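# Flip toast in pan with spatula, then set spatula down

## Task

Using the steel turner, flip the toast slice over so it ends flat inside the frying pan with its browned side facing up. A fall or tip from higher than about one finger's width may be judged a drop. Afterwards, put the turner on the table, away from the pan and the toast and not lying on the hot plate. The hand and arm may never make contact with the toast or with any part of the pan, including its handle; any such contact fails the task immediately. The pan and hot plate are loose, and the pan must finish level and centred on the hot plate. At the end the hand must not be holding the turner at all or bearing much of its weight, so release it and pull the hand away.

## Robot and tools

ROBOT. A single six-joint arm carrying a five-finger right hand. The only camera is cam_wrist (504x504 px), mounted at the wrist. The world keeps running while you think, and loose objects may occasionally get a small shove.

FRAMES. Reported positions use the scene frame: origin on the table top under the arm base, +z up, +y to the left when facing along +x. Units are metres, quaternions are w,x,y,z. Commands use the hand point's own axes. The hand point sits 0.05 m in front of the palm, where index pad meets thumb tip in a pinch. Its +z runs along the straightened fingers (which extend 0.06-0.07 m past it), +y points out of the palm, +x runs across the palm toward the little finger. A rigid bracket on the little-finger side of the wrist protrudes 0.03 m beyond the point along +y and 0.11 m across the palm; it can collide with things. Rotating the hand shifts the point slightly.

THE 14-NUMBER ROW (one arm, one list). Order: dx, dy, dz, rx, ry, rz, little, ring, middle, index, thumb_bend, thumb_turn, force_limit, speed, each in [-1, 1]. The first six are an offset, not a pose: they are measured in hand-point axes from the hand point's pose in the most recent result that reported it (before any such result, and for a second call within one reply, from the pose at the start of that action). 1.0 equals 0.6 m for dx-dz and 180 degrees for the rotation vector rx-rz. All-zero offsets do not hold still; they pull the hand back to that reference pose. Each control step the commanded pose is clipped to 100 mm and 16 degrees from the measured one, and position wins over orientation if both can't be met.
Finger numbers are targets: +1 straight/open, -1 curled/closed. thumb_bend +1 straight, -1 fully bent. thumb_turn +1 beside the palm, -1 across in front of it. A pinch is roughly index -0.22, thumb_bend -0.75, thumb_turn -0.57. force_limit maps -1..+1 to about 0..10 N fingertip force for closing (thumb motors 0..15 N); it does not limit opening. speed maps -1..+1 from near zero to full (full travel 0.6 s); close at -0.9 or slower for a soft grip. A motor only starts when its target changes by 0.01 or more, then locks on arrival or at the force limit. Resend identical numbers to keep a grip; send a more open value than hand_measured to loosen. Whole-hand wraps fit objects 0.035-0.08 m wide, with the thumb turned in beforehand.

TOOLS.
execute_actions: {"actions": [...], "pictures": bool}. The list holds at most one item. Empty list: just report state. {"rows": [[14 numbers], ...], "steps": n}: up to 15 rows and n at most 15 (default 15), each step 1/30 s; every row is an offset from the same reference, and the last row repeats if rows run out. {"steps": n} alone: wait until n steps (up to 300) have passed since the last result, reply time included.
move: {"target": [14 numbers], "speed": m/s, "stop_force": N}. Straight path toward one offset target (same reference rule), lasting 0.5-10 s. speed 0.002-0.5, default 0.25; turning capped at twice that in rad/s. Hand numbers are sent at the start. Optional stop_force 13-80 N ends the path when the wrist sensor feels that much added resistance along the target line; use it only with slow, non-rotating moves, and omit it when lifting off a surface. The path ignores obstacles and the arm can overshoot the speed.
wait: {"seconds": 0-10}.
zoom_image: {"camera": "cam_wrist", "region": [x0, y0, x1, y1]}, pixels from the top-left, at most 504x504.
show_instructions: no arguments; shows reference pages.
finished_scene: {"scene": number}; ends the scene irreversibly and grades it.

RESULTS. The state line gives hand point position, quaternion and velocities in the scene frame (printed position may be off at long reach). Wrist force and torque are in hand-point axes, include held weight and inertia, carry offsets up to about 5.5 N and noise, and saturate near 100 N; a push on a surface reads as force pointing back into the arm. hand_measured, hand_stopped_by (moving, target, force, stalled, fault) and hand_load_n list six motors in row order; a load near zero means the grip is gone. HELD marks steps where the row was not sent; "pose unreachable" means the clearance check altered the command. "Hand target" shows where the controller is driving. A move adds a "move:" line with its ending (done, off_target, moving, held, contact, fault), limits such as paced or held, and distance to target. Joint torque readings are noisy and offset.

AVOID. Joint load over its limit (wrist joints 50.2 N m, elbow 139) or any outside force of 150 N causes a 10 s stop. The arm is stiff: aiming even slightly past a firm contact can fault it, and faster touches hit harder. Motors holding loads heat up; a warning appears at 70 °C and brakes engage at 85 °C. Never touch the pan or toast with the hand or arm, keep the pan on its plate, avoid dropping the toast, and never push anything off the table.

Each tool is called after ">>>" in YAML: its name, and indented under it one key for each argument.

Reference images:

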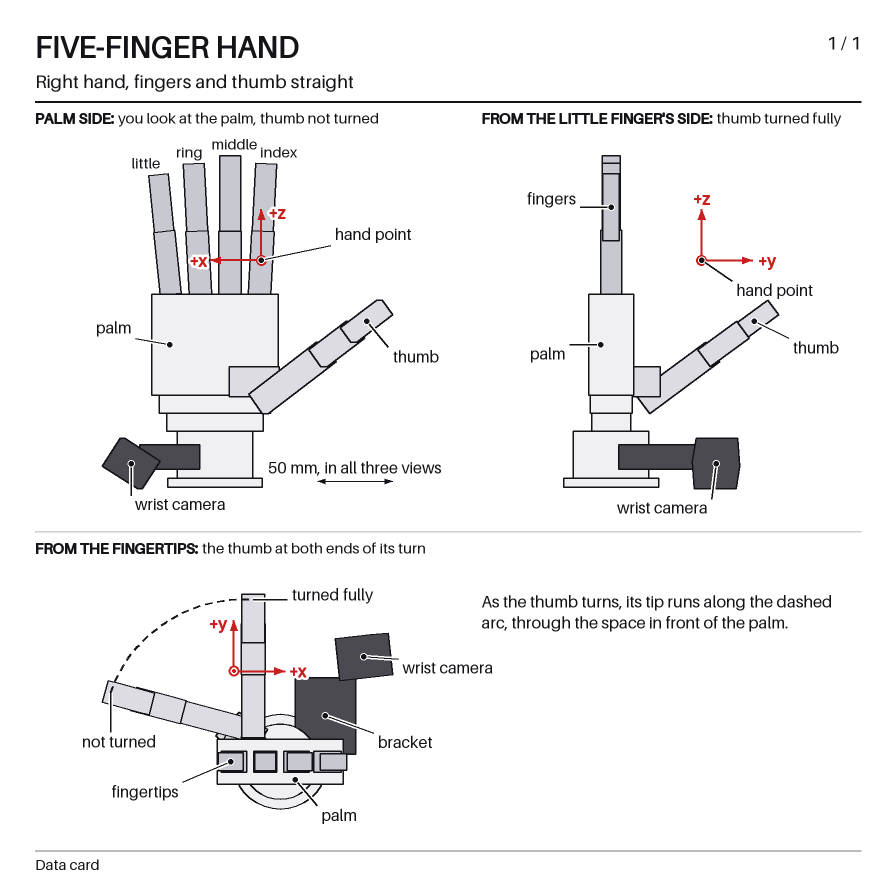

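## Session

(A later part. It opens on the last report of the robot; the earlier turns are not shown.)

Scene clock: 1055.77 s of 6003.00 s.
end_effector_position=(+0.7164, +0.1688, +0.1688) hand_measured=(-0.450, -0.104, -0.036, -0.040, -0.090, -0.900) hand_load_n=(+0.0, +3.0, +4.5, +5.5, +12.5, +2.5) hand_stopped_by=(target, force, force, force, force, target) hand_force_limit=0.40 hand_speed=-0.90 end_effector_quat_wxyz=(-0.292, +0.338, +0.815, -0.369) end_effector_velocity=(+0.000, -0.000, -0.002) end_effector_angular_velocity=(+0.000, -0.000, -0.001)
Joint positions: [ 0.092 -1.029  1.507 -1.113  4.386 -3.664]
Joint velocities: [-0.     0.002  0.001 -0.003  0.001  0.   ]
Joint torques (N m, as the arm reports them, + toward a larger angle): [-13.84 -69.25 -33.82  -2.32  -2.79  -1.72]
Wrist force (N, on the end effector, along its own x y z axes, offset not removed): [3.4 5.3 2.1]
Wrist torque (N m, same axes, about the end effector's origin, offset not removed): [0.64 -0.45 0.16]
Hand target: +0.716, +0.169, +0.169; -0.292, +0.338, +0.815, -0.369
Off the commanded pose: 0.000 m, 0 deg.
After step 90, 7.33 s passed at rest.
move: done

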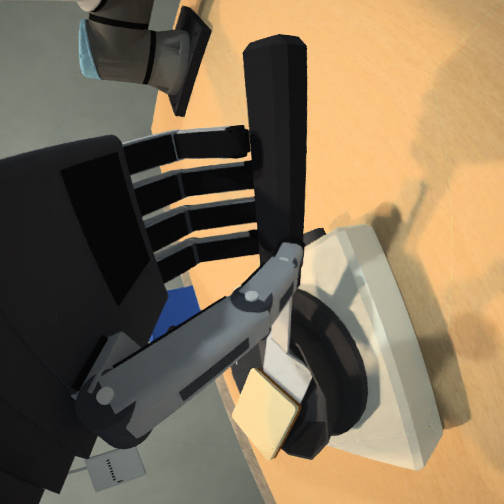

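>>> execute_actions:
  actions:
    - {"rows": [[0, 0, 0, 0, 0, 0, -0.62, -0.5, -0.5, -0.5, -0.4, -0.9, -0.2, -0.9]], "steps": 15}
  pictures: false

>>> wait:
  seconds: 1

>>> zoom_image:
  camera: "cam_wrist"
  region: [160, 304, 360, 504]

Scene clock: 1062.20 s of 6003.00 s.
end_effector_position=(+0.7163, +0.1687, +0.1686) hand_measured=(-0.516, -0.104, -0.036, -0.040, -0.090, -0.900) hand_load_n=(+0.0, +4.0, +4.5, +2.5, +9.0, +2.0) hand_stopped_by=(moving, force, force, force, force, target) hand_force_limit=-0.20 hand_speed=-0.90 end_effector_quat_wxyz=(-0.292, +0.338, +0.815, -0.369) end_effector_velocity=(-0.001, -0.000, -0.000) end_effector_angular_velocity=(-0.000, +0.003, -0.001)
Joint positions: [ 0.092 -1.028  1.507 -1.113  4.386 -3.664]
Joint velocities: [-0.     0.001 -0.     0.002  0.001  0.   ]
Joint torques (N m, as the arm reports them, + toward a larger angle): [-12.19 -90.63 -49.69   1.42  -0.88  -1.7 ]
Wrist force (N, on the end effector, along its own x y z axes, offset not removed): [1.0 0.9 1.6]
Wrist torque (N m, same axes, about the end effector's origin, offset not removed): [0.02 -0.20 -0.08]
Hand target: +0.716, +0.169, +0.169; -0.292, +0.338, +0.815, -0.369
Off the commanded pose: 0.000 m, 0 deg.
Steps of this call (steps 1 to 90: nothing new was sent; then 2.93 s passed at rest; steps 91 to 105: all 15 steps of this action). Readings (end_effector_position | what the end effector reports):
91: (+0.7164, +0.1688, +0.1686) | hand_measured=(-0.450, -0.104, -0.036, -0.040, -0.090, -0.900) hand_load_n=(+0.0, +4.0, +4.5, +2.5, +9.0, +2.0) hand_stopped_by=(moving, force, force, force, force, target) hand_force_limit=-0.20 hand_speed=-0.90
92: (+0.7164, +0.1688, +0.1686) | hand_measured=(-0.450, -0.104, -0.036, -0.040, -0.090, -0.900) hand_load_n=(+0.0, +4.0, +4.5, +2.5, +9.0, +2.0) hand_stopped_by=(moving, force, force, force, force, target) hand_force_limit=-0.20 hand_speed=-0.90
94: (+0.7164, +0.1688, +0.1686) | hand_measured=(-0.456, -0.104, -0.036, -0.040, -0.090, -0.900) hand_load_n=(+0.0, +4.0, +4.5, +2.5, +9.0, +2.0) hand_stopped_by=(moving, force, force, force, force, target) hand_force_limit=-0.20 hand_speed=-0.90
98: (+0.7164, +0.1687, +0.1686) | hand_measured=(-0.478, -0.104, -0.036, -0.040, -0.090, -0.900) hand_load_n=(+0.0, +4.0, +4.5, +2.5, +9.0, +2.0) hand_stopped_by=(moving, force, force, force, force, target) hand_force_limit=-0.20 hand_speed=-0.90
105: the state above

Scene clock: 1063.20 s of 6003.00 s.
end_effector_position=(+0.7164, +0.1688, +0.1688) hand_measured=(-0.620, -0.104, -0.036, -0.040, -0.090, -0.900) hand_load_n=(+0.0, +4.0, +4.5, +2.5, +9.0, +2.5) hand_stopped_by=(target, force, force, force, force, target) hand_force_limit=-0.20 hand_speed=-0.90 end_effector_quat_wxyz=(-0.292, +0.338, +0.815, -0.369) end_effector_velocity=(+0.000, -0.000, -0.001) end_effector_angular_velocity=(+0.000, -0.000, -0.001)
Joint positions: [ 0.092 -1.029  1.507 -1.113  4.386 -3.664]
Joint velocities: [-0.     0.     0.    -0.001  0.     0.   ]
Joint torques (N m, as the arm reports them, + toward a larger angle): [ -9.04 -96.44 -49.4    1.31   0.42  -1.16]
Wrist force (N, on the end effector, along its own x y z axes, offset not removed): [3.2 8.9 1.3]
Wrist torque (N m, same axes, about the end effector's origin, offset not removed): [1.22 -0.48 0.27]
Hand target: +0.716, +0.169, +0.169; -0.292, +0.338, +0.815, -0.369
Off the commanded pose: 0.000 m, 0 deg.
Steps of this call (steps 1 to 30: nothing new was sent). Readings (end_effector_position | what the end effector reports):
1: (+0.7163, +0.1687, +0.1686) | hand_measured=(-0.522, -0.104, -0.036, -0.040, -0.090, -0.900) hand_load_n=(+0.0, +4.0, +4.5, +2.5, +9.0, +2.0) hand_stopped_by=(moving, force, force, force, force, target) hand_force_limit=-0.20 hand_speed=-0.90
2: (+0.7164, +0.1687, +0.1686) | hand_measured=(-0.528, -0.104, -0.036, -0.040, -0.090, -0.900) hand_load_n=(+0.0, +4.0, +4.5, +2.5, +9.0, +2.0) hand_stopped_by=(moving, force, force, force, force, target) hand_force_limit=-0.20 hand_speed=-0.90
4: (+0.7164, +0.1687, +0.1687) | hand_measured=(-0.538, -0.104, -0.036, -0.040, -0.090, -0.900) hand_load_n=(+0.0, +4.0, +4.5, +2.5, +9.0, +2.0) hand_stopped_by=(moving, force, force, force, force, target) hand_force_limit=-0.20 hand_speed=-0.90
8: (+0.7164, +0.1687, +0.1687) | hand_measured=(-0.560, -0.104, -0.036, -0.040, -0.090, -0.900) hand_load_n=(+0.0, +4.0, +4.5, +2.5, +9.0, +2.0) hand_stopped_by=(moving, force, force, force, force, target) hand_force_limit=-0.20 hand_speed=-0.90
30: the state above

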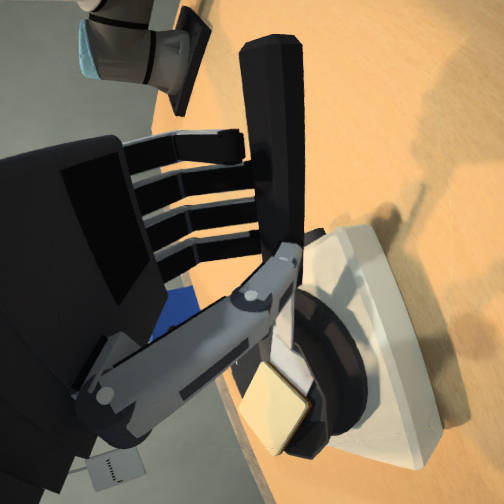

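Region (160, 304, 360, 504) of cam_wrist's 504x504 image, scaled by 2.520, with more detail than that image has.

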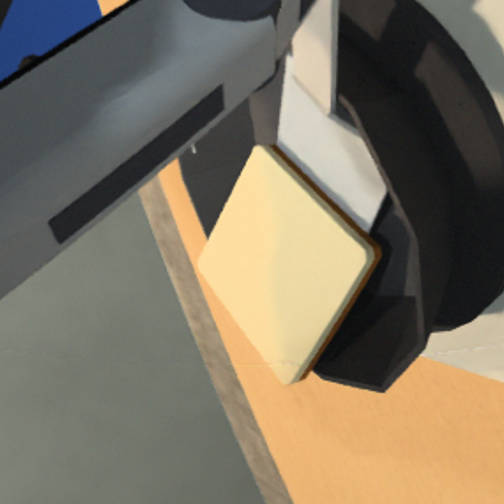

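>>> move:
  target: [-0.0016, 0.0029, 0.002, 0, 0.01912, -0.02731, -0.62, -0.5, -0.5, -0.5, -0.4, -0.9, 0.4, -0.9]
  speed: 0.015

>>> zoom_image:
  camera: "cam_wrist"
  region: [160, 304, 360, 504]

Scene clock: 1082.97 s of 6003.00 s.
end_effector_position=(+0.7167, +0.1684, +0.1665) hand_measured=(-0.620, -0.104, -0.036, -0.040, -0.090, -0.900) hand_load_n=(+0.0, +0.0, +5.5, +3.0, +7.5, +1.0) hand_stopped_by=(target, force, force, force, force, target) hand_force_limit=0.40 hand_speed=-0.90 end_effector_quat_wxyz=(-0.331, +0.313, +0.820, -0.346) end_effector_velocity=(+0.000, -0.000, +0.000) end_effector_angular_velocity=(+0.006, +0.005, -0.001)
Joint positions: [ 0.072 -1.01   1.483 -1.078  4.42  -3.751]
Joint velocities: [-0.002  0.001 -0.002  0.003  0.002 -0.006]
Joint torques (N m, as the arm reports them, + toward a larger angle): [-13.23 -70.08 -49.76   0.97   2.47  -1.89]
Wrist force (N, on the end effector, along its own x y z axes, offset not removed): [-0.3 1.9 -3.7]
Wrist torque (N m, same axes, about the end effector's origin, offset not removed): [0.80 0.24 -0.11]
Hand target: +0.717, +0.168, +0.166; -0.332, +0.313, +0.820, -0.346
Off the commanded pose: 0.000 m, 0 deg.
After step 90, 13.07 s passed at rest.
move: done

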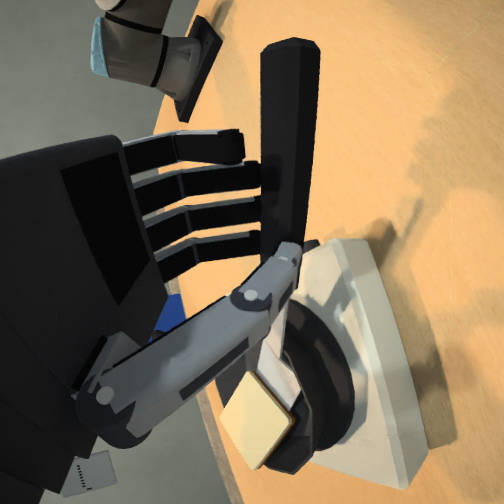

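Region (160, 304, 360, 504) of cam_wrist's 504x504 image, scaled by 2.520, with more detail than that image has.

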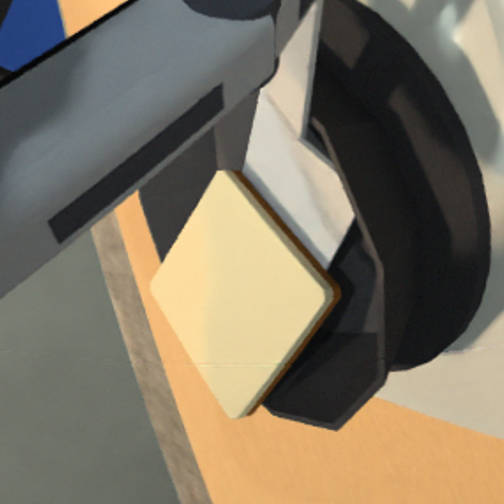

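>>> zoom_image:
  camera: "cam_wrist"
  region: [180, 110, 380, 310]

Region (180, 110, 380, 310) of cam_wrist's 504x504 image, scaled by 2.520, with more detail than that image has.

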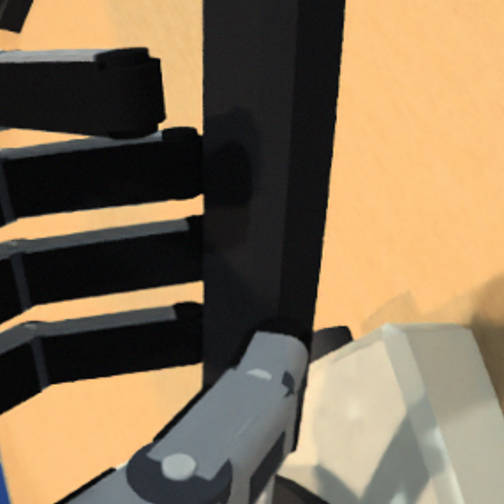

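>>> execute_actions:
  actions:
    - {"rows": [[0, 0, 0, 0, 0, 0, -0.62, -0.5, -0.5, -0.55, -0.4, -0.9, 0.4, -0.92]], "steps": 15}
  pictures: true

>>> zoom_image:
  camera: "cam_wrist"
  region: [180, 110, 380, 310]

Scene clock: 1099.00 s of 6003.00 s.
end_effector_position=(+0.7167, +0.1684, +0.1664) hand_measured=(-0.620, -0.104, -0.036, -0.060, -0.090, -0.900) hand_load_n=(+0.0, +0.0, +3.5, +7.0, +9.5, -1.5) hand_stopped_by=(target, force, force, force, force, target) hand_force_limit=0.40 hand_speed=-0.92 end_effector_quat_wxyz=(-0.331, +0.313, +0.820, -0.346) end_effector_velocity=(-0.000, +0.001, -0.000) end_effector_angular_velocity=(+0.000, +0.001, -0.000)
Joint positions: [ 0.072 -1.01   1.483 -1.078  4.42  -3.751]
Joint velocities: [ 0.     0.     0.001  0.     0.001 -0.   ]
Joint torques (N m, as the arm reports them, + toward a larger angle): [  8.72 -96.33 -32.95  -2.52  -2.46   1.81]
Wrist force (N, on the end effector, along its own x y z axes, offset not removed): [1.8 3.6 -4.3]
Wrist torque (N m, same axes, about the end effector's origin, offset not removed): [0.70 -0.21 0.10]
Hand target: +0.717, +0.168, +0.166; -0.331, +0.313, +0.820, -0.346
Off the commanded pose: 0.000 m, 0 deg.
Steps of this call (steps 1 to 90: nothing new was sent; then 12.53 s passed at rest; steps 91 to 105: all 15 steps of this action). Readings (end_effector_position | what the end effector reports):
91: (+0.7167, +0.1684, +0.1665) | hand_measured=(-0.620, -0.104, -0.036, -0.040, -0.090, -0.900) hand_load_n=(+0.0, +0.0, +5.5, +3.0, +7.5, +1.0) hand_stopped_by=(target, force, force, moving, force, target) hand_force_limit=0.40 hand_speed=-0.92
92: (+0.7167, +0.1684, +0.1665) | hand_measured=(-0.620, -0.104, -0.036, -0.040, -0.090, -0.900) hand_load_n=(+0.0, +0.0, +5.5, +3.0, +7.5, +1.0) hand_stopped_by=(target, force, force, moving, force, target) hand_force_limit=0.40 hand_speed=-0.92
94: (+0.7167, +0.1684, +0.1665) | hand_measured=(-0.620, -0.104, -0.036, -0.044, -0.090, -0.900) hand_load_n=(+0.0, +0.0, +5.0, +4.0, +8.0, +1.0) hand_stopped_by=(target, force, force, moving, force, target) hand_force_limit=0.40 hand_speed=-0.92
98: (+0.7168, +0.1684, +0.1664) | hand_measured=(-0.620, -0.104, -0.036, -0.060, -0.090, -0.900) hand_load_n=(+0.0, +0.0, +3.5, +7.0, +10.0, -1.5) hand_stopped_by=(target, force, force, force, force, target) hand_force_limit=0.40 hand_speed=-0.92
105: the state above

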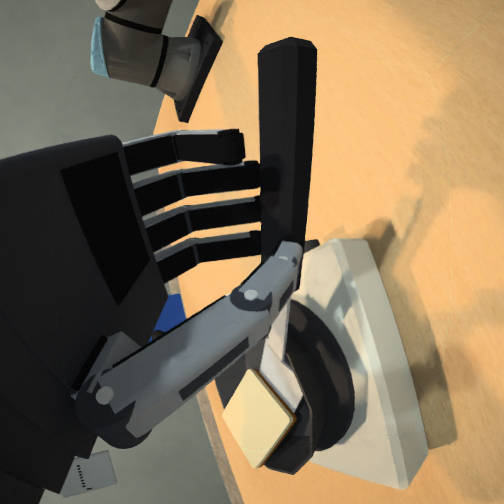

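Region (180, 110, 380, 310) of cam_wrist's 504x504 image, scaled by 2.520, with more detail than that image has.

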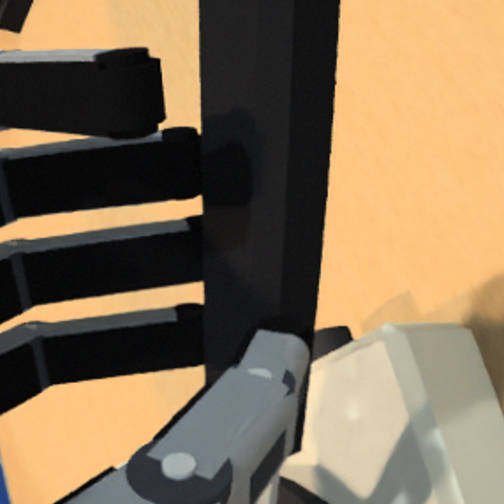

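>>> execute_actions:
  actions:
    - {"rows": [[0, 0, 0, 0, 0, 0, -0.62, -0.55, -0.5, -0.55, -0.4, -0.9, -0.25, -0.92]], "steps": 15}
  pictures: false

>>> execute_actions:
  actions:
    - {"rows": [[0, 0, 0, 0, 0, 0, -0.62, -0.55, -0.55, -0.55, -0.4, -0.9, 0.0, -0.92]], "steps": 15}
  pictures: true

Scene clock: 1127.40 s of 6003.00 s.
end_effector_position=(+0.7167, +0.1684, +0.1665) hand_measured=(-0.620, -0.128, -0.036, -0.060, -0.090, -0.900) hand_load_n=(+0.0, +3.5, +2.0, +6.0, +11.0, -0.5) hand_stopped_by=(target, force, force, force, force, target) hand_force_limit=-0.25 hand_speed=-0.92 end_effector_quat_wxyz=(-0.331, +0.313, +0.820, -0.346) end_effector_velocity=(+0.000, +0.001, +0.000) end_effector_angular_velocity=(+0.000, -0.002, -0.001)
Joint positions: [ 0.072 -1.01   1.483 -1.078  4.42  -3.751]
Joint velocities: [ 0.001 -0.    -0.    -0.001  0.001  0.001]
Joint torques (N m, as the arm reports them, + toward a larger angle): [  0.22 -69.49 -42.01  -1.61  -0.53   0.65]
Wrist force (N, on the end effector, along its own x y z axes, offset not removed): [-0.1 4.1 0.0]
Wrist torque (N m, same axes, about the end effector's origin, offset not removed): [0.59 -0.19 -0.09]
Hand target: +0.717, +0.168, +0.166; -0.331, +0.313, +0.820, -0.346
Off the commanded pose: 0.000 m, 0 deg.
Steps of this call (steps 1 to 90: nothing new was sent; then 24.90 s passed at rest; steps 91 to 105: all 15 steps of this action). Readings (end_effector_position | what the end effector reports):
91: (+0.7167, +0.1684, +0.1665) | hand_measured=(-0.620, -0.104, -0.036, -0.060, -0.090, -0.900) hand_load_n=(+0.0, +0.0, +3.5, +7.0, +9.5, -1.5) hand_stopped_by=(target, moving, force, force, force, target) hand_force_limit=-0.25 hand_speed=-0.92
92: (+0.7167, +0.1684, +0.1665) | hand_measured=(-0.620, -0.104, -0.036, -0.060, -0.090, -0.900) hand_load_n=(+0.0, +0.0, +3.5, +7.0, +9.5, -1.5) hand_stopped_by=(target, moving, force, force, force, target) hand_force_limit=-0.25 hand_speed=-0.92
94: (+0.7167, +0.1684, +0.1665) | hand_measured=(-0.620, -0.108, -0.036, -0.060, -0.090, -0.900) hand_load_n=(+0.0, +1.0, +3.5, +6.5, +10.0, -1.5) hand_stopped_by=(target, moving, force, force, force, target) hand_force_limit=-0.25 hand_speed=-0.92
98: (+0.7167, +0.1684, +0.1665) | hand_measured=(-0.620, -0.124, -0.036, -0.060, -0.090, -0.900) hand_load_n=(+0.0, +3.5, +2.5, +5.5, +11.0, -1.0) hand_stopped_by=(target, moving, force, force, force, target) hand_force_limit=-0.25 hand_speed=-0.92
105: the state above

Scene clock: 1127.90 s of 6003.00 s.
end_effector_position=(+0.7167, +0.1684, +0.1665) hand_measured=(-0.620, -0.128, -0.048, -0.060, -0.090, -0.900) hand_load_n=(+0.0, +2.0, +6.0, +4.5, +12.5, +0.0) hand_stopped_by=(target, force, force, force, force, target) hand_force_limit=0.00 hand_speed=-0.92 end_effector_quat_wxyz=(-0.331, +0.313, +0.820, -0.346) end_effector_velocity=(-0.001, -0.000, -0.001) end_effector_angular_velocity=(+0.001, +0.002, -0.002)
Joint positions: [ 0.072 -1.01   1.483 -1.078  4.42  -3.751]
Joint velocities: [-0.001  0.001  0.     0.001  0.001 -0.   ]
Joint torques (N m, as the arm reports them, + toward a larger angle): [  1.63 -74.41 -42.33  -1.48  -0.57   0.57]
Wrist force (N, on the end effector, along its own x y z axes, offset not removed): [0.8 1.0 -1.8]
Wrist torque (N m, same axes, about the end effector's origin, offset not removed): [0.14 -0.30 -0.06]
Hand target: +0.717, +0.168, +0.166; -0.331, +0.313, +0.820, -0.346
Off the commanded pose: 0.000 m, 0 deg.
Steps of this call (steps 1 to 15: all 15 steps of this action). Readings (end_effector_position | what the end effector reports):
1: (+0.7167, +0.1684, +0.1665) | hand_measured=(-0.620, -0.128, -0.036, -0.060, -0.090, -0.900) hand_load_n=(+0.0, +3.5, +2.0, +6.0, +11.0, -0.5) hand_stopped_by=(target, force, moving, force, force, target) hand_force_limit=0.00 hand_speed=-0.92
2: (+0.7167, +0.1684, +0.1665) | hand_measured=(-0.620, -0.128, -0.036, -0.060, -0.090, -0.900) hand_load_n=(+0.0, +3.5, +2.0, +6.0, +11.0, -0.5) hand_stopped_by=(target, force, moving, force, force, target) hand_force_limit=0.00 hand_speed=-0.92
4: (+0.7167, +0.1684, +0.1665) | hand_measured=(-0.620, -0.128, -0.040, -0.060, -0.090, -0.900) hand_load_n=(+0.0, +3.5, +3.5, +5.5, +11.5, -0.5) hand_stopped_by=(target, force, moving, force, force, target) hand_force_limit=0.00 hand_speed=-0.92
8: (+0.7167, +0.1684, +0.1665) | hand_measured=(-0.620, -0.128, -0.048, -0.060, -0.090, -0.900) hand_load_n=(+0.0, +2.0, +6.0, +4.5, +12.5, +0.0) hand_stopped_by=(target, force, force, force, force, target) hand_force_limit=0.00 hand_speed=-0.92
15: the state above

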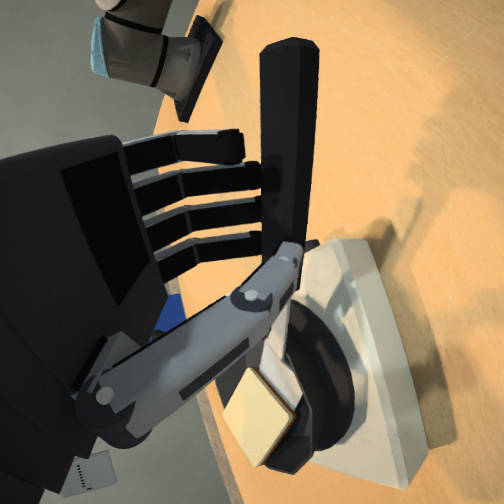

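>>> execute_actions:
  actions:
    - {"rows": [[0, 0, 0, 0, 0, 0, -0.40, -0.55, -0.55, -0.55, -0.4, -0.9, 0.0, -0.7]], "steps": 15}
  pictures: false

>>> wait:
  seconds: 0.5

>>> zoom_image:
  camera: "cam_wrist"
  region: [180, 60, 380, 260]

Scene clock: 1132.63 s of 6003.00 s.
end_effector_position=(+0.7167, +0.1684, +0.1665) hand_measured=(-0.422, -0.128, -0.048, -0.060, -0.090, -0.900) hand_load_n=(+0.0, +2.0, +6.0, +4.5, +12.5, +0.0) hand_stopped_by=(moving, force, force, force, force, target) hand_force_limit=0.00 hand_speed=-0.70 end_effector_quat_wxyz=(-0.331, +0.313, +0.820, -0.346) end_effector_velocity=(+0.000, +0.000, +0.000) end_effector_angular_velocity=(+0.000, -0.001, -0.001)
Joint positions: [ 0.072 -1.01   1.483 -1.078  4.42  -3.751]
Joint velocities: [ 0.    -0.001 -0.    -0.     0.001  0.   ]
Joint torques (N m, as the arm reports them, + toward a larger angle): [  0.88 -77.66 -42.28  -1.32  -0.28   0.61]
Wrist force (N, on the end effector, along its own x y z axes, offset not removed): [0.8 2.7 -3.2]
Wrist torque (N m, same axes, about the end effector's origin, offset not removed): [0.66 -0.11 0.00]
Hand target: +0.717, +0.168, +0.166; -0.331, +0.313, +0.820, -0.346
Off the commanded pose: 0.000 m, 0 deg.
Steps of this call (steps 1 to 90: nothing new was sent; then 1.23 s passed at rest; steps 91 to 105: all 15 steps of this action). Readings (end_effector_position | what the end effector reports):
91: (+0.7167, +0.1684, +0.1665) | hand_measured=(-0.620, -0.128, -0.048, -0.060, -0.090, -0.900) hand_load_n=(+0.0, +2.0, +6.0, +4.5, +12.5, +0.0) hand_stopped_by=(moving, force, force, force, force, target) hand_force_limit=0.00 hand_speed=-0.70
92: (+0.7167, +0.1684, +0.1665) | hand_measured=(-0.620, -0.128, -0.048, -0.060, -0.090, -0.900) hand_load_n=(+0.0, +2.0, +6.0, +4.5, +12.5, +0.0) hand_stopped_by=(moving, force, force, force, force, target) hand_force_limit=0.00 hand_speed=-0.70
94: (+0.7167, +0.1684, +0.1665) | hand_measured=(-0.604, -0.128, -0.048, -0.060, -0.090, -0.900) hand_load_n=(+0.0, +2.0, +6.0, +4.5, +12.5, +0.0) hand_stopped_by=(moving, force, force, force, force, target) hand_force_limit=0.00 hand_speed=-0.70
98: (+0.7167, +0.1684, +0.1665) | hand_measured=(-0.538, -0.128, -0.048, -0.060, -0.090, -0.900) hand_load_n=(+0.0, +2.0, +6.0, +4.5, +12.5, +0.0) hand_stopped_by=(moving, force, force, force, force, target) hand_force_limit=0.00 hand_speed=-0.70
105: the state above

Scene clock: 1133.13 s of 6003.00 s.
end_effector_position=(+0.7167, +0.1684, +0.1665) hand_measured=(-0.400, -0.128, -0.048, -0.060, -0.090, -0.900) hand_load_n=(+0.0, +2.0, +6.0, +4.5, +12.5, +0.0) hand_stopped_by=(target, force, force, force, force, target) hand_force_limit=0.00 hand_speed=-0.70 end_effector_quat_wxyz=(-0.331, +0.313, +0.820, -0.346) end_effector_velocity=(+0.000, -0.000, -0.000) end_effector_angular_velocity=(-0.001, -0.001, +0.001)
Joint positions: [ 0.072 -1.01   1.483 -1.078  4.42  -3.751]
Joint velocities: [-0.     0.     0.    -0.001 -0.001  0.   ]
Joint torques (N m, as the arm reports them, + toward a larger angle): [  0.85 -76.99 -42.2   -1.55  -0.43   0.69]
Wrist force (N, on the end effector, along its own x y z axes, offset not removed): [3.9 5.0 -0.3]
Wrist torque (N m, same axes, about the end effector's origin, offset not removed): [0.53 -0.85 0.35]
Hand target: +0.717, +0.168, +0.166; -0.331, +0.313, +0.820, -0.346
Off the commanded pose: 0.000 m, 0 deg.
Steps of this call (steps 1 to 15: nothing new was sent). Readings (end_effector_position | what the end effector reports):
1: (+0.7167, +0.1684, +0.1665) | hand_measured=(-0.404, -0.128, -0.048, -0.060, -0.090, -0.900) hand_load_n=(+0.0, +2.0, +6.0, +4.5, +12.5, +0.0) hand_stopped_by=(moving, force, force, force, force, target) hand_force_limit=0.00 hand_speed=-0.70
2: (+0.7167, +0.1684, +0.1665) | hand_measured=(-0.400, -0.128, -0.048, -0.060, -0.090, -0.900) hand_load_n=(+0.0, +2.0, +6.0, +4.5, +12.5, +0.0) hand_stopped_by=(moving, force, force, force, force, target) hand_force_limit=0.00 hand_speed=-0.70
4: (+0.7167, +0.1684, +0.1665) | hand_measured=(-0.400, -0.128, -0.048, -0.060, -0.090, -0.900) hand_load_n=(+0.0, +2.0, +6.0, +4.5, +12.5, +0.0) hand_stopped_by=(moving, force, force, force, force, target) hand_force_limit=0.00 hand_speed=-0.70
8: (+0.7167, +0.1684, +0.1665) | hand_measured=(-0.400, -0.128, -0.048, -0.060, -0.090, -0.900) hand_load_n=(+0.0, +2.0, +6.0, +4.5, +12.5, +0.0) hand_stopped_by=(target, force, force, force, force, target) hand_force_limit=0.00 hand_speed=-0.70
15: the state above

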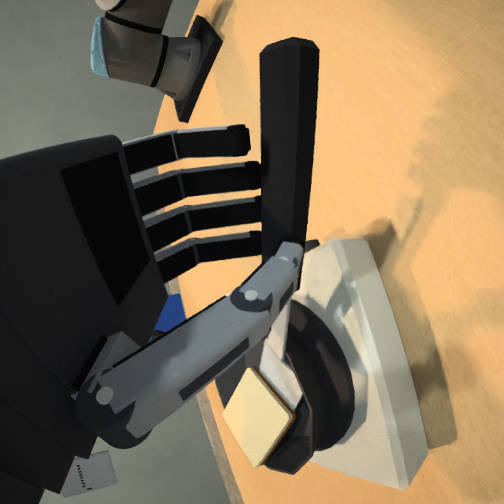

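Region (180, 60, 380, 260) of cam_wrist's 504x504 image, scaled by 2.520, with more detail than that image has.

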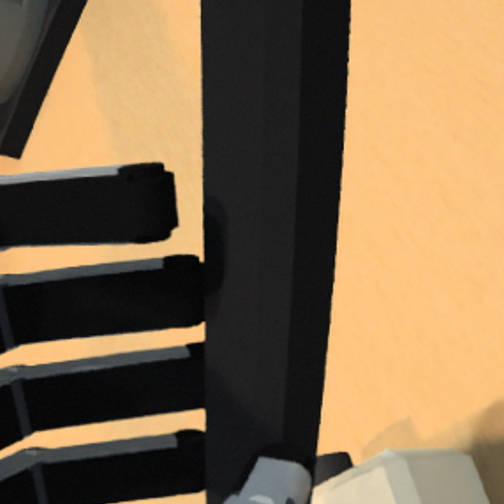

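>>> move:
  target: [0.01033, -0.03277, -0.02294, 0, 0.02231, -0.03186, -0.40, -0.55, -0.55, -0.55, -0.4, -0.9, 0.0, -0.9]
  speed: 0.015

>>> zoom_image:
  camera: "cam_wrist"
  region: [160, 304, 360, 504]

Scene clock: 1153.30 s of 6003.00 s.
end_effector_position=(+0.7179, +0.1668, +0.1910) hand_measured=(-0.400, -0.128, -0.048, -0.060, -0.090, -0.900) hand_load_n=(+0.0, +1.5, +6.0, +5.5, +12.5, +0.5) hand_stopped_by=(target, force, force, force, force, target) hand_force_limit=0.00 hand_speed=-0.90 end_effector_quat_wxyz=(-0.376, +0.284, +0.822, -0.318) end_effector_velocity=(-0.001, -0.000, +0.002) end_effector_angular_velocity=(+0.005, +0.007, +0.000)
Joint positions: [ 0.048 -1.004  1.432 -0.993  4.455 -3.852]
Joint velocities: [-0.001  0.    -0.003  0.009  0.001 -0.006]
Joint torques (N m, as the arm reports them, + toward a larger angle): [-12.88 -69.32 -51.36   1.68   2.09  -1.99]
Wrist force (N, on the end effector, along its own x y z axes, offset not removed): [5.1 6.0 -2.6]
Wrist torque (N m, same axes, about the end effector's origin, offset not removed): [0.84 -0.78 0.23]
Hand target: +0.718, +0.167, +0.191; -0.377, +0.284, +0.822, -0.318
Off the commanded pose: 0.000 m, 0 deg.
After step 90, 12.87 s passed at rest.
move: done

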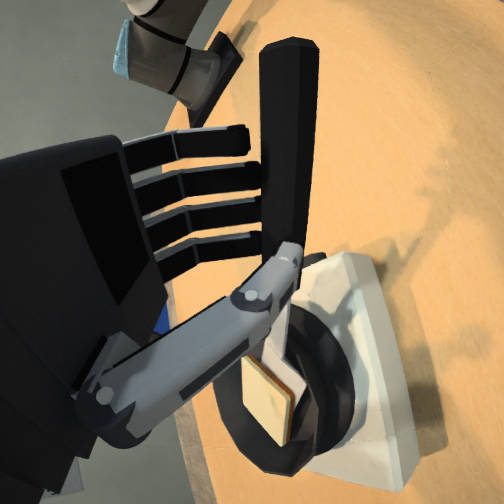

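Region (160, 304, 360, 504) of cam_wrist's 504x504 image, scaled by 2.520, with more detail than that image has.

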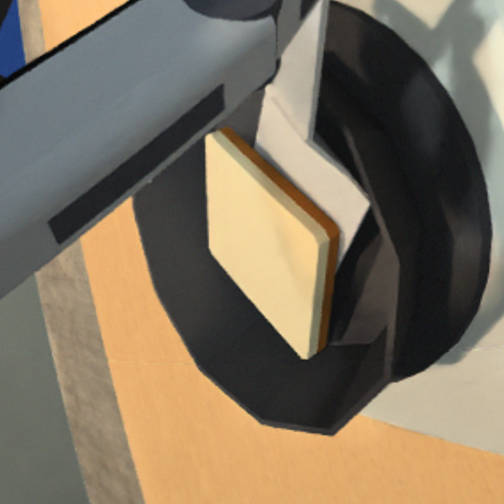

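>>> move:
  target: [-0.00945, -0.05295, -0.03707, 0, 0.03187, -0.04551, -0.40, -0.55, -0.55, -0.55, -0.4, -0.9, 0.0, -0.9]
  speed: 0.02

>>> move:
  target: [-0.00945, -0.05295, -0.03707, 0, 0.03187, -0.04551, -0.40, -0.55, -0.55, -0.55, -0.4, -0.9, 0.0, -0.9]
  speed: 0.02

>>> zoom_image:
  camera: "cam_wrist"
  region: [160, 304, 360, 504]

Scene clock: 1166.93 s of 6003.00 s.
end_effector_position=(+0.7315, +0.1495, +0.2230) hand_measured=(-0.400, -0.128, -0.048, -0.060, -0.090, -0.900) hand_load_n=(+0.0, +1.5, +6.0, +6.0, +12.0, +0.5) hand_stopped_by=(target, force, force, force, force, target) hand_force_limit=0.00 hand_speed=-0.90 end_effector_quat_wxyz=(-0.438, +0.241, +0.821, -0.276) end_effector_velocity=(+0.001, -0.001, +0.002) end_effector_angular_velocity=(+0.007, +0.005, -0.000)
Joint positions: [-0.    -0.97   1.336 -0.863  4.484 -4.002]
Joint velocities: [-0.002  0.002 -0.006  0.007  0.002 -0.008]
Joint torques (N m, as the arm reports them, + toward a larger angle): [-14.34 -73.65 -52.84   2.09   2.35  -2.02]
Wrist force (N, on the end effector, along its own x y z axes, offset not removed): [0.1 3.9 1.8]
Wrist torque (N m, same axes, about the end effector's origin, offset not removed): [0.36 -0.24 -0.18]
Hand target: +0.732, +0.149, +0.223; -0.439, +0.240, +0.821, -0.276
Off the commanded pose: 0.000 m, 0 deg.
After step 90, 6.07 s passed at rest.
move: done

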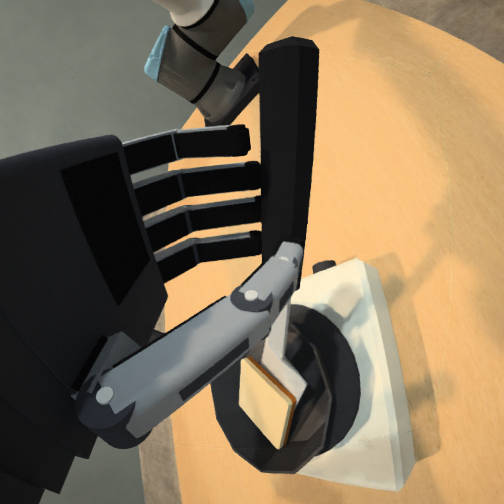

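Scene clock: 1171.53 s of 6003.00 s.
end_effector_position=(+0.7483, +0.1281, +0.2508) hand_measured=(-0.400, -0.128, -0.048, -0.060, -0.090, -0.900) hand_load_n=(+0.0, +2.0, +6.0, +5.5, +12.0, +0.5) hand_stopped_by=(target, force, force, force, force, target) hand_force_limit=0.00 hand_speed=-0.90 end_effector_quat_wxyz=(-0.497, +0.195, +0.813, -0.232) end_effector_velocity=(+0.001, -0.001, +0.002) end_effector_angular_velocity=(+0.007, +0.005, +0.001)
Joint positions: [-0.047 -0.92   1.228 -0.729  4.501 -4.147]
Joint velocities: [-0.002  0.002 -0.006  0.008 -0.    -0.008]
Joint torques (N m, as the arm reports them, + toward a larger angle): [ -9.08 -79.68 -52.03   2.74   2.41  -1.8 ]
Wrist force (N, on the end effector, along its own x y z axes, offset not removed): [0.8 4.5 2.1]
Wrist torque (N m, same axes, about the end effector's origin, offset not removed): [0.52 -0.44 0.04]
Hand target: +0.748, +0.128, +0.251; -0.498, +0.195, +0.813, -0.232
Off the commanded pose: 0.000 m, 0 deg.
move: done

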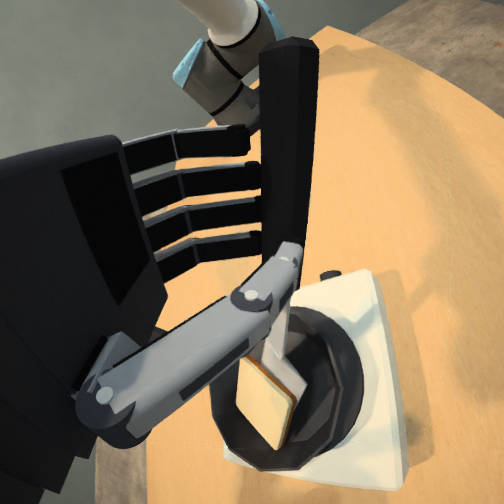

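Region (160, 304, 360, 504) of cam_wrist's 504x504 image, scaled by 2.520, with more detail than that image has.

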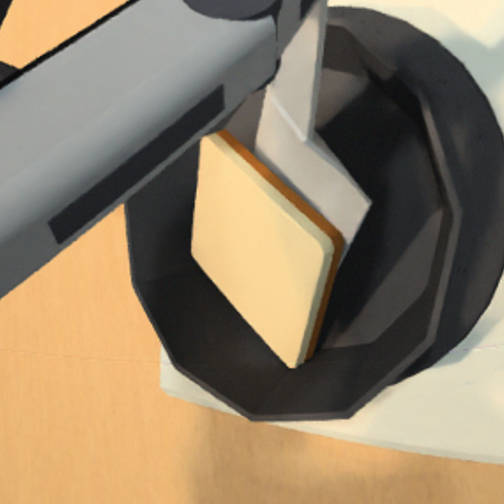

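>>> move:
  target: [0, -0.00574, 0.0082, -0.0444, 0, 0, -0.40, -0.55, -0.55, -0.55, -0.4, -0.9, 0.0, -0.9]
  speed: 0.02

>>> zoom_image:
  camera: "cam_wrist"
  region: [160, 304, 360, 504]

Scene clock: 1191.47 s of 6003.00 s.
end_effector_position=(+0.7436, +0.1244, +0.2508) hand_measured=(-0.400, -0.128, -0.048, -0.060, -0.090, -0.900) hand_load_n=(+0.0, +2.0, +6.5, +4.0, +12.5, -1.0) hand_stopped_by=(target, force, force, force, force, target) hand_force_limit=0.00 hand_speed=-0.90 end_effector_quat_wxyz=(-0.483, +0.229, +0.827, -0.176) end_effector_velocity=(-0.001, -0.000, +0.000) end_effector_angular_velocity=(+0.004, -0.005, -0.007)
Joint positions: [-0.085 -0.975  1.299 -0.82   4.584 -4.177]
Joint velocities: [-0.003 -0.005  0.006 -0.006  0.006 -0.002]
Joint torques (N m, as the arm reports them, + toward a larger angle): [-12.04 -99.43 -35.2   -1.7    1.96  -1.88]
Wrist force (N, on the end effector, along its own x y z axes, offset not removed): [1.8 3.6 0.8]
Wrist torque (N m, same axes, about the end effector's origin, offset not removed): [0.53 -0.35 0.11]
Hand target: +0.744, +0.124, +0.251; -0.482, +0.229, +0.827, -0.175
Off the commanded pose: 0.000 m, 0 deg.
After step 90, 13.23 s passed at rest.
move: done

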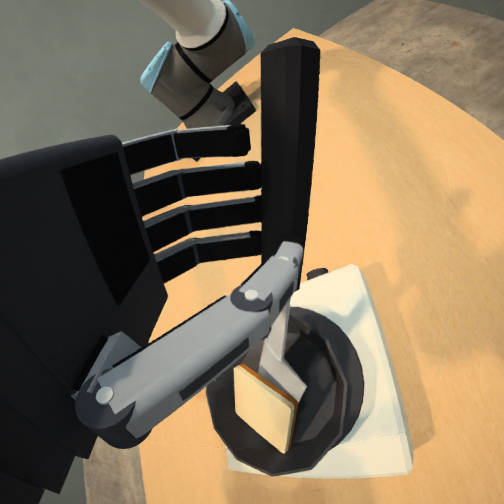

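Region (160, 304, 360, 504) of cam_wrist's 504x504 image, scaled by 2.520, with more detail than that image has.

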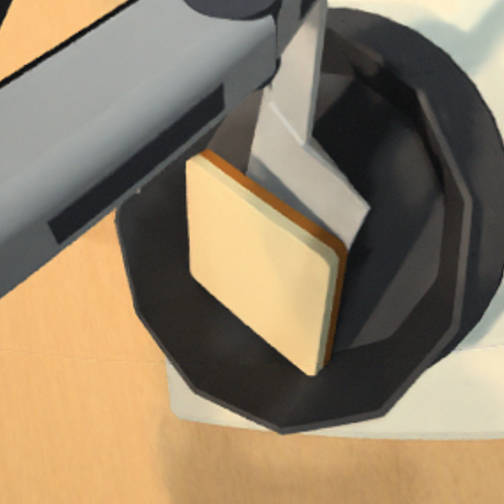

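>>> move:
  target: [0, 0, 0, 0.0778, 0, 0, -0.40, -0.55, -0.55, -0.55, -0.4, -0.9, 0.0, -0.9]
  speed: 0.025

>>> zoom_image:
  camera: "cam_wrist"
  region: [160, 304, 360, 504]

Scene clock: 1213.00 s of 6003.00 s.
end_effector_position=(+0.7437, +0.1245, +0.2508) hand_measured=(-0.400, -0.128, -0.048, -0.060, -0.090, -0.900) hand_load_n=(+0.0, +2.5, +6.5, +5.0, +12.0, -0.5) hand_stopped_by=(target, force, force, force, force, target) hand_force_limit=0.00 hand_speed=-0.90 end_effector_quat_wxyz=(-0.507, +0.169, +0.800, -0.275) end_effector_velocity=(-0.000, +0.000, -0.000) end_effector_angular_velocity=(-0.005, +0.007, +0.008)
Joint positions: [-0.026 -0.894  1.205 -0.671  4.432 -4.125]
Joint velocities: [ 0.003  0.004 -0.004  0.008 -0.007  0.003]
Joint torques (N m, as the arm reports them, + toward a larger angle): [  9.27 -80.73 -52.71   2.63  -2.43   1.68]
Wrist force (N, on the end effector, along its own x y z axes, offset not removed): [1.8 4.7 1.3]
Wrist torque (N m, same axes, about the end effector's origin, offset not removed): [0.54 -0.56 0.13]
Hand target: +0.744, +0.124, +0.251; -0.507, +0.168, +0.799, -0.275
Off the commanded pose: 0.000 m, 0 deg.
After step 90, 13.40 s passed at rest.
move: done

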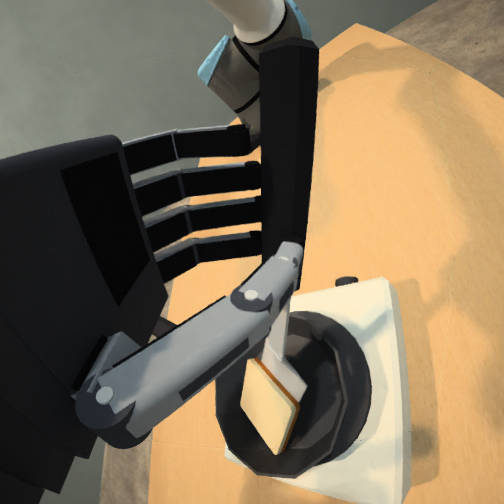

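Region (160, 304, 360, 504) of cam_wrist's 504x504 image, scaled by 2.520, with more detail than that image has.

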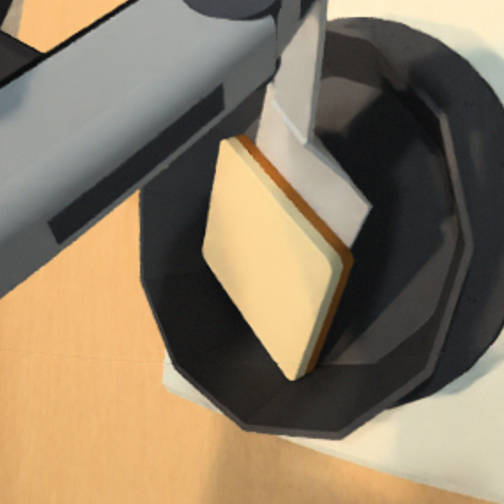

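>>> move:
  target: [-0.0075, -0.0580, -0.0322, 0, 0.02693, -0.04859, -0.40, -0.55, -0.55, -0.55, -0.4, -0.9, 0.0, -0.9]
  speed: 0.02

>>> move:
  target: [-0.0075, -0.0580, -0.0322, 0, 0.02693, -0.04859, -0.40, -0.55, -0.55, -0.55, -0.4, -0.9, 0.0, -0.9]
  speed: 0.02

>>> zoom_image:
  camera: "cam_wrist"
  region: [160, 304, 360, 504]

Scene clock: 1226.27 s of 6003.00 s.
end_effector_position=(+0.7631, +0.0997, +0.2750) hand_measured=(-0.400, -0.128, -0.048, -0.060, -0.090, -0.900) hand_load_n=(+0.0, +1.5, +6.5, +5.5, +12.0, +0.5) hand_stopped_by=(target, force, force, force, force, target) hand_force_limit=0.00 hand_speed=-0.90 end_effector_quat_wxyz=(-0.559, +0.119, +0.788, -0.228) end_effector_velocity=(+0.001, -0.002, +0.001) end_effector_angular_velocity=(+0.007, +0.006, +0.001)
Joint positions: [-0.069 -0.834  1.092 -0.546  4.433 -4.27 ]
Joint velocities: [-0.002  0.004 -0.006  0.007 -0.002 -0.008]
Joint torques (N m, as the arm reports them, + toward a larger angle): [-14.16 -81.82 -51.85   2.71  -2.48  -1.68]
Wrist force (N, on the end effector, along its own x y z axes, offset not removed): [1.1 0.0 -2.3]
Wrist torque (N m, same axes, about the end effector's origin, offset not removed): [0.02 -0.31 -0.08]
Hand target: +0.763, +0.100, +0.275; -0.559, +0.119, +0.788, -0.228
Off the commanded pose: 0.000 m, 0 deg.
After step 90, 5.67 s passed at rest.
move: done

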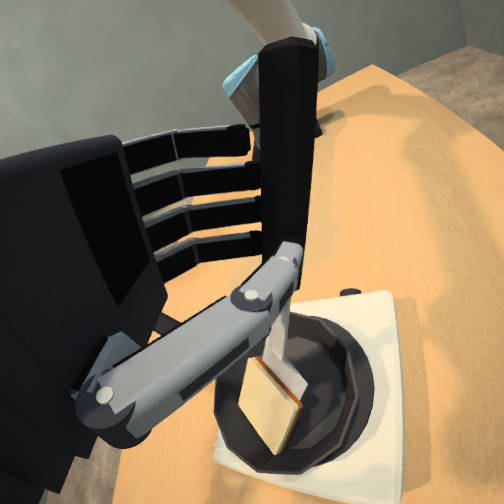

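Scene clock: 1230.87 s of 6003.00 s.
end_effector_position=(+0.7849, +0.0720, +0.2935) hand_measured=(-0.400, -0.128, -0.048, -0.060, -0.090, -0.900) hand_load_n=(+0.0, +1.0, +6.5, +5.0, +11.5, +0.5) hand_stopped_by=(target, force, force, force, force, target) hand_force_limit=0.00 hand_speed=-0.90 end_effector_quat_wxyz=(-0.607, +0.068, +0.771, -0.180) end_effector_velocity=(+0.001, -0.001, +0.001) end_effector_angular_velocity=(+0.007, +0.005, +0.000)
Joint positions: [-0.109 -0.758  0.967 -0.418  4.424 -4.409]
Joint velocities: [-0.002  0.004 -0.007  0.007 -0.001 -0.007]
Joint torques (N m, as the arm reports them, + toward a larger angle): [-12.46 -88.36 -53.4    3.39  -2.24  -2.02]
Wrist force (N, on the end effector, along its own x y z axes, offset not removed): [-4.2 1.9 -1.9]
Wrist torque (N m, same axes, about the end effector's origin, offset not removed): [0.36 0.59 -0.38]
Hand target: +0.785, +0.072, +0.294; -0.608, +0.068, +0.771, -0.180
Off the commanded pose: 0.000 m, 0 deg.
move: done

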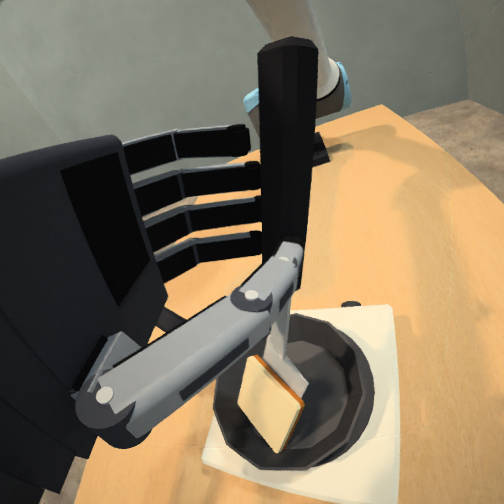

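Region (160, 304, 360, 504) of cam_wrist's 504x504 image, scaled by 2.520, with more detail than that image has.

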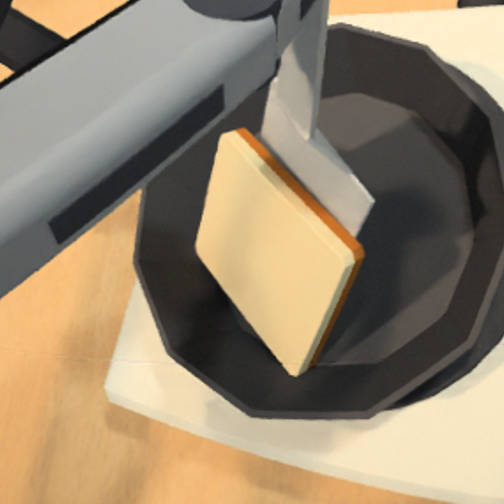

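>>> move:
  target: [-0.0085, -0.0570, -0.0316, 0, 0.02693, -0.04859, -0.40, -0.55, -0.55, -0.55, -0.4, -0.9, 0.0, -0.9]
  speed: 0.02

>>> move:
  target: [-0.0085, -0.0570, -0.0316, 0, 0.02693, -0.04859, -0.40, -0.55, -0.55, -0.55, -0.4, -0.9, 0.0, -0.9]
  speed: 0.02

>>> zoom_image:
  camera: "cam_wrist"
  region: [160, 304, 360, 504]

Scene clock: 1247.53 s of 6003.00 s.
end_effector_position=(+0.8080, +0.0425, +0.3047) hand_measured=(-0.400, -0.128, -0.048, -0.060, -0.090, -0.900) hand_load_n=(+0.0, +1.5, +6.5, +5.0, +11.5, +0.5) hand_stopped_by=(target, force, force, force, force, target) hand_force_limit=0.00 hand_speed=-0.90 end_effector_quat_wxyz=(+0.651, -0.017, -0.748, +0.130) end_effector_velocity=(+0.001, -0.002, +0.001) end_effector_angular_velocity=(+0.008, +0.009, -0.001)
Joint positions: [-0.145 -0.669  0.831 -0.288  4.409 -4.542]
Joint velocities: [-0.002  0.006 -0.009  0.01  -0.001 -0.007]
Joint torques (N m, as the arm reports them, + toward a larger angle): [-14.23 -92.75 -52.27   3.7   -2.38  -1.96]
Wrist force (N, on the end effector, along its own x y z axes, offset not removed): [0.0 5.0 0.8]
Wrist torque (N m, same axes, about the end effector's origin, offset not removed): [0.66 -0.37 0.08]
Hand target: +0.808, +0.042, +0.305; +0.651, -0.017, -0.747, +0.130
Off the commanded pose: 0.000 m, 0 deg.
After step 90, 9.10 s passed at rest.
move: done

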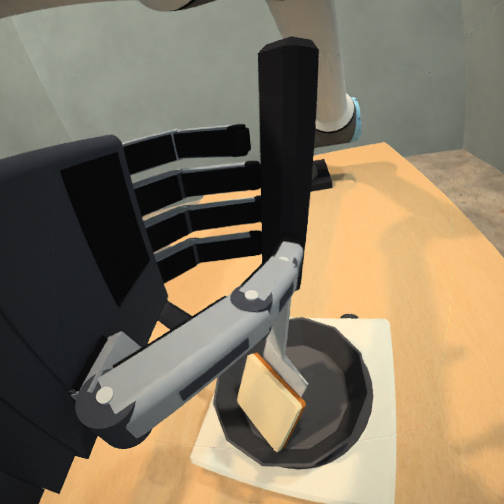

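Scene clock: 1252.13 s of 6003.00 s.
end_effector_position=(+0.8320, +0.0119, +0.3093) hand_measured=(-0.400, -0.128, -0.048, -0.060, -0.090, -0.900) hand_load_n=(+0.0, +1.5, +6.5, +5.0, +11.5, +0.5) hand_stopped_by=(target, force, force, force, force, target) hand_force_limit=0.00 hand_speed=-0.90 end_effector_quat_wxyz=(+0.690, +0.034, -0.719, +0.080) end_effector_velocity=(+0.001, -0.001, +0.000) end_effector_angular_velocity=(+0.007, +0.006, -0.002)
Joint positions: [-0.176 -0.564  0.68  -0.154  4.386 -4.67 ]
Joint velocities: [-0.002  0.006 -0.009  0.008  0.    -0.007]
Joint torques (N m, as the arm reports them, + toward a larger angle): [ -14.91 -100.48  -51.16    3.94   -2.22   -2.06]
Wrist force (N, on the end effector, along its own x y z axes, offset not removed): [-1.8 3.2 -1.5]
Wrist torque (N m, same axes, about the end effector's origin, offset not removed): [0.35 0.12 -0.03]
Hand target: +0.832, +0.012, +0.309; +0.690, +0.034, -0.719, +0.080
Off the commanded pose: 0.000 m, 0 deg.
move: done

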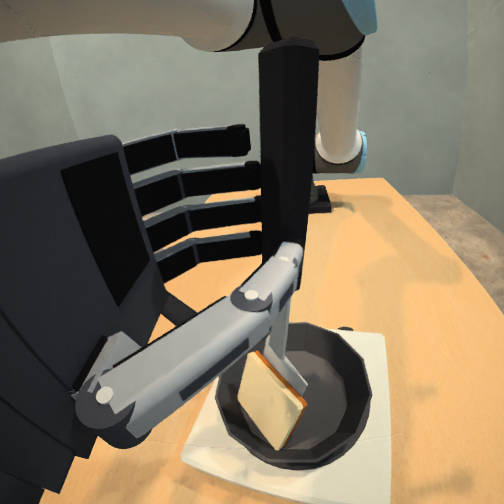

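Region (160, 304, 360, 504) of cam_wrist's 504x504 image, scaled by 2.520, with more detail than that image has.

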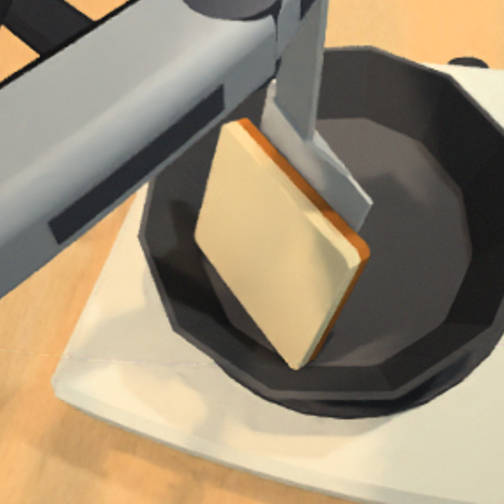

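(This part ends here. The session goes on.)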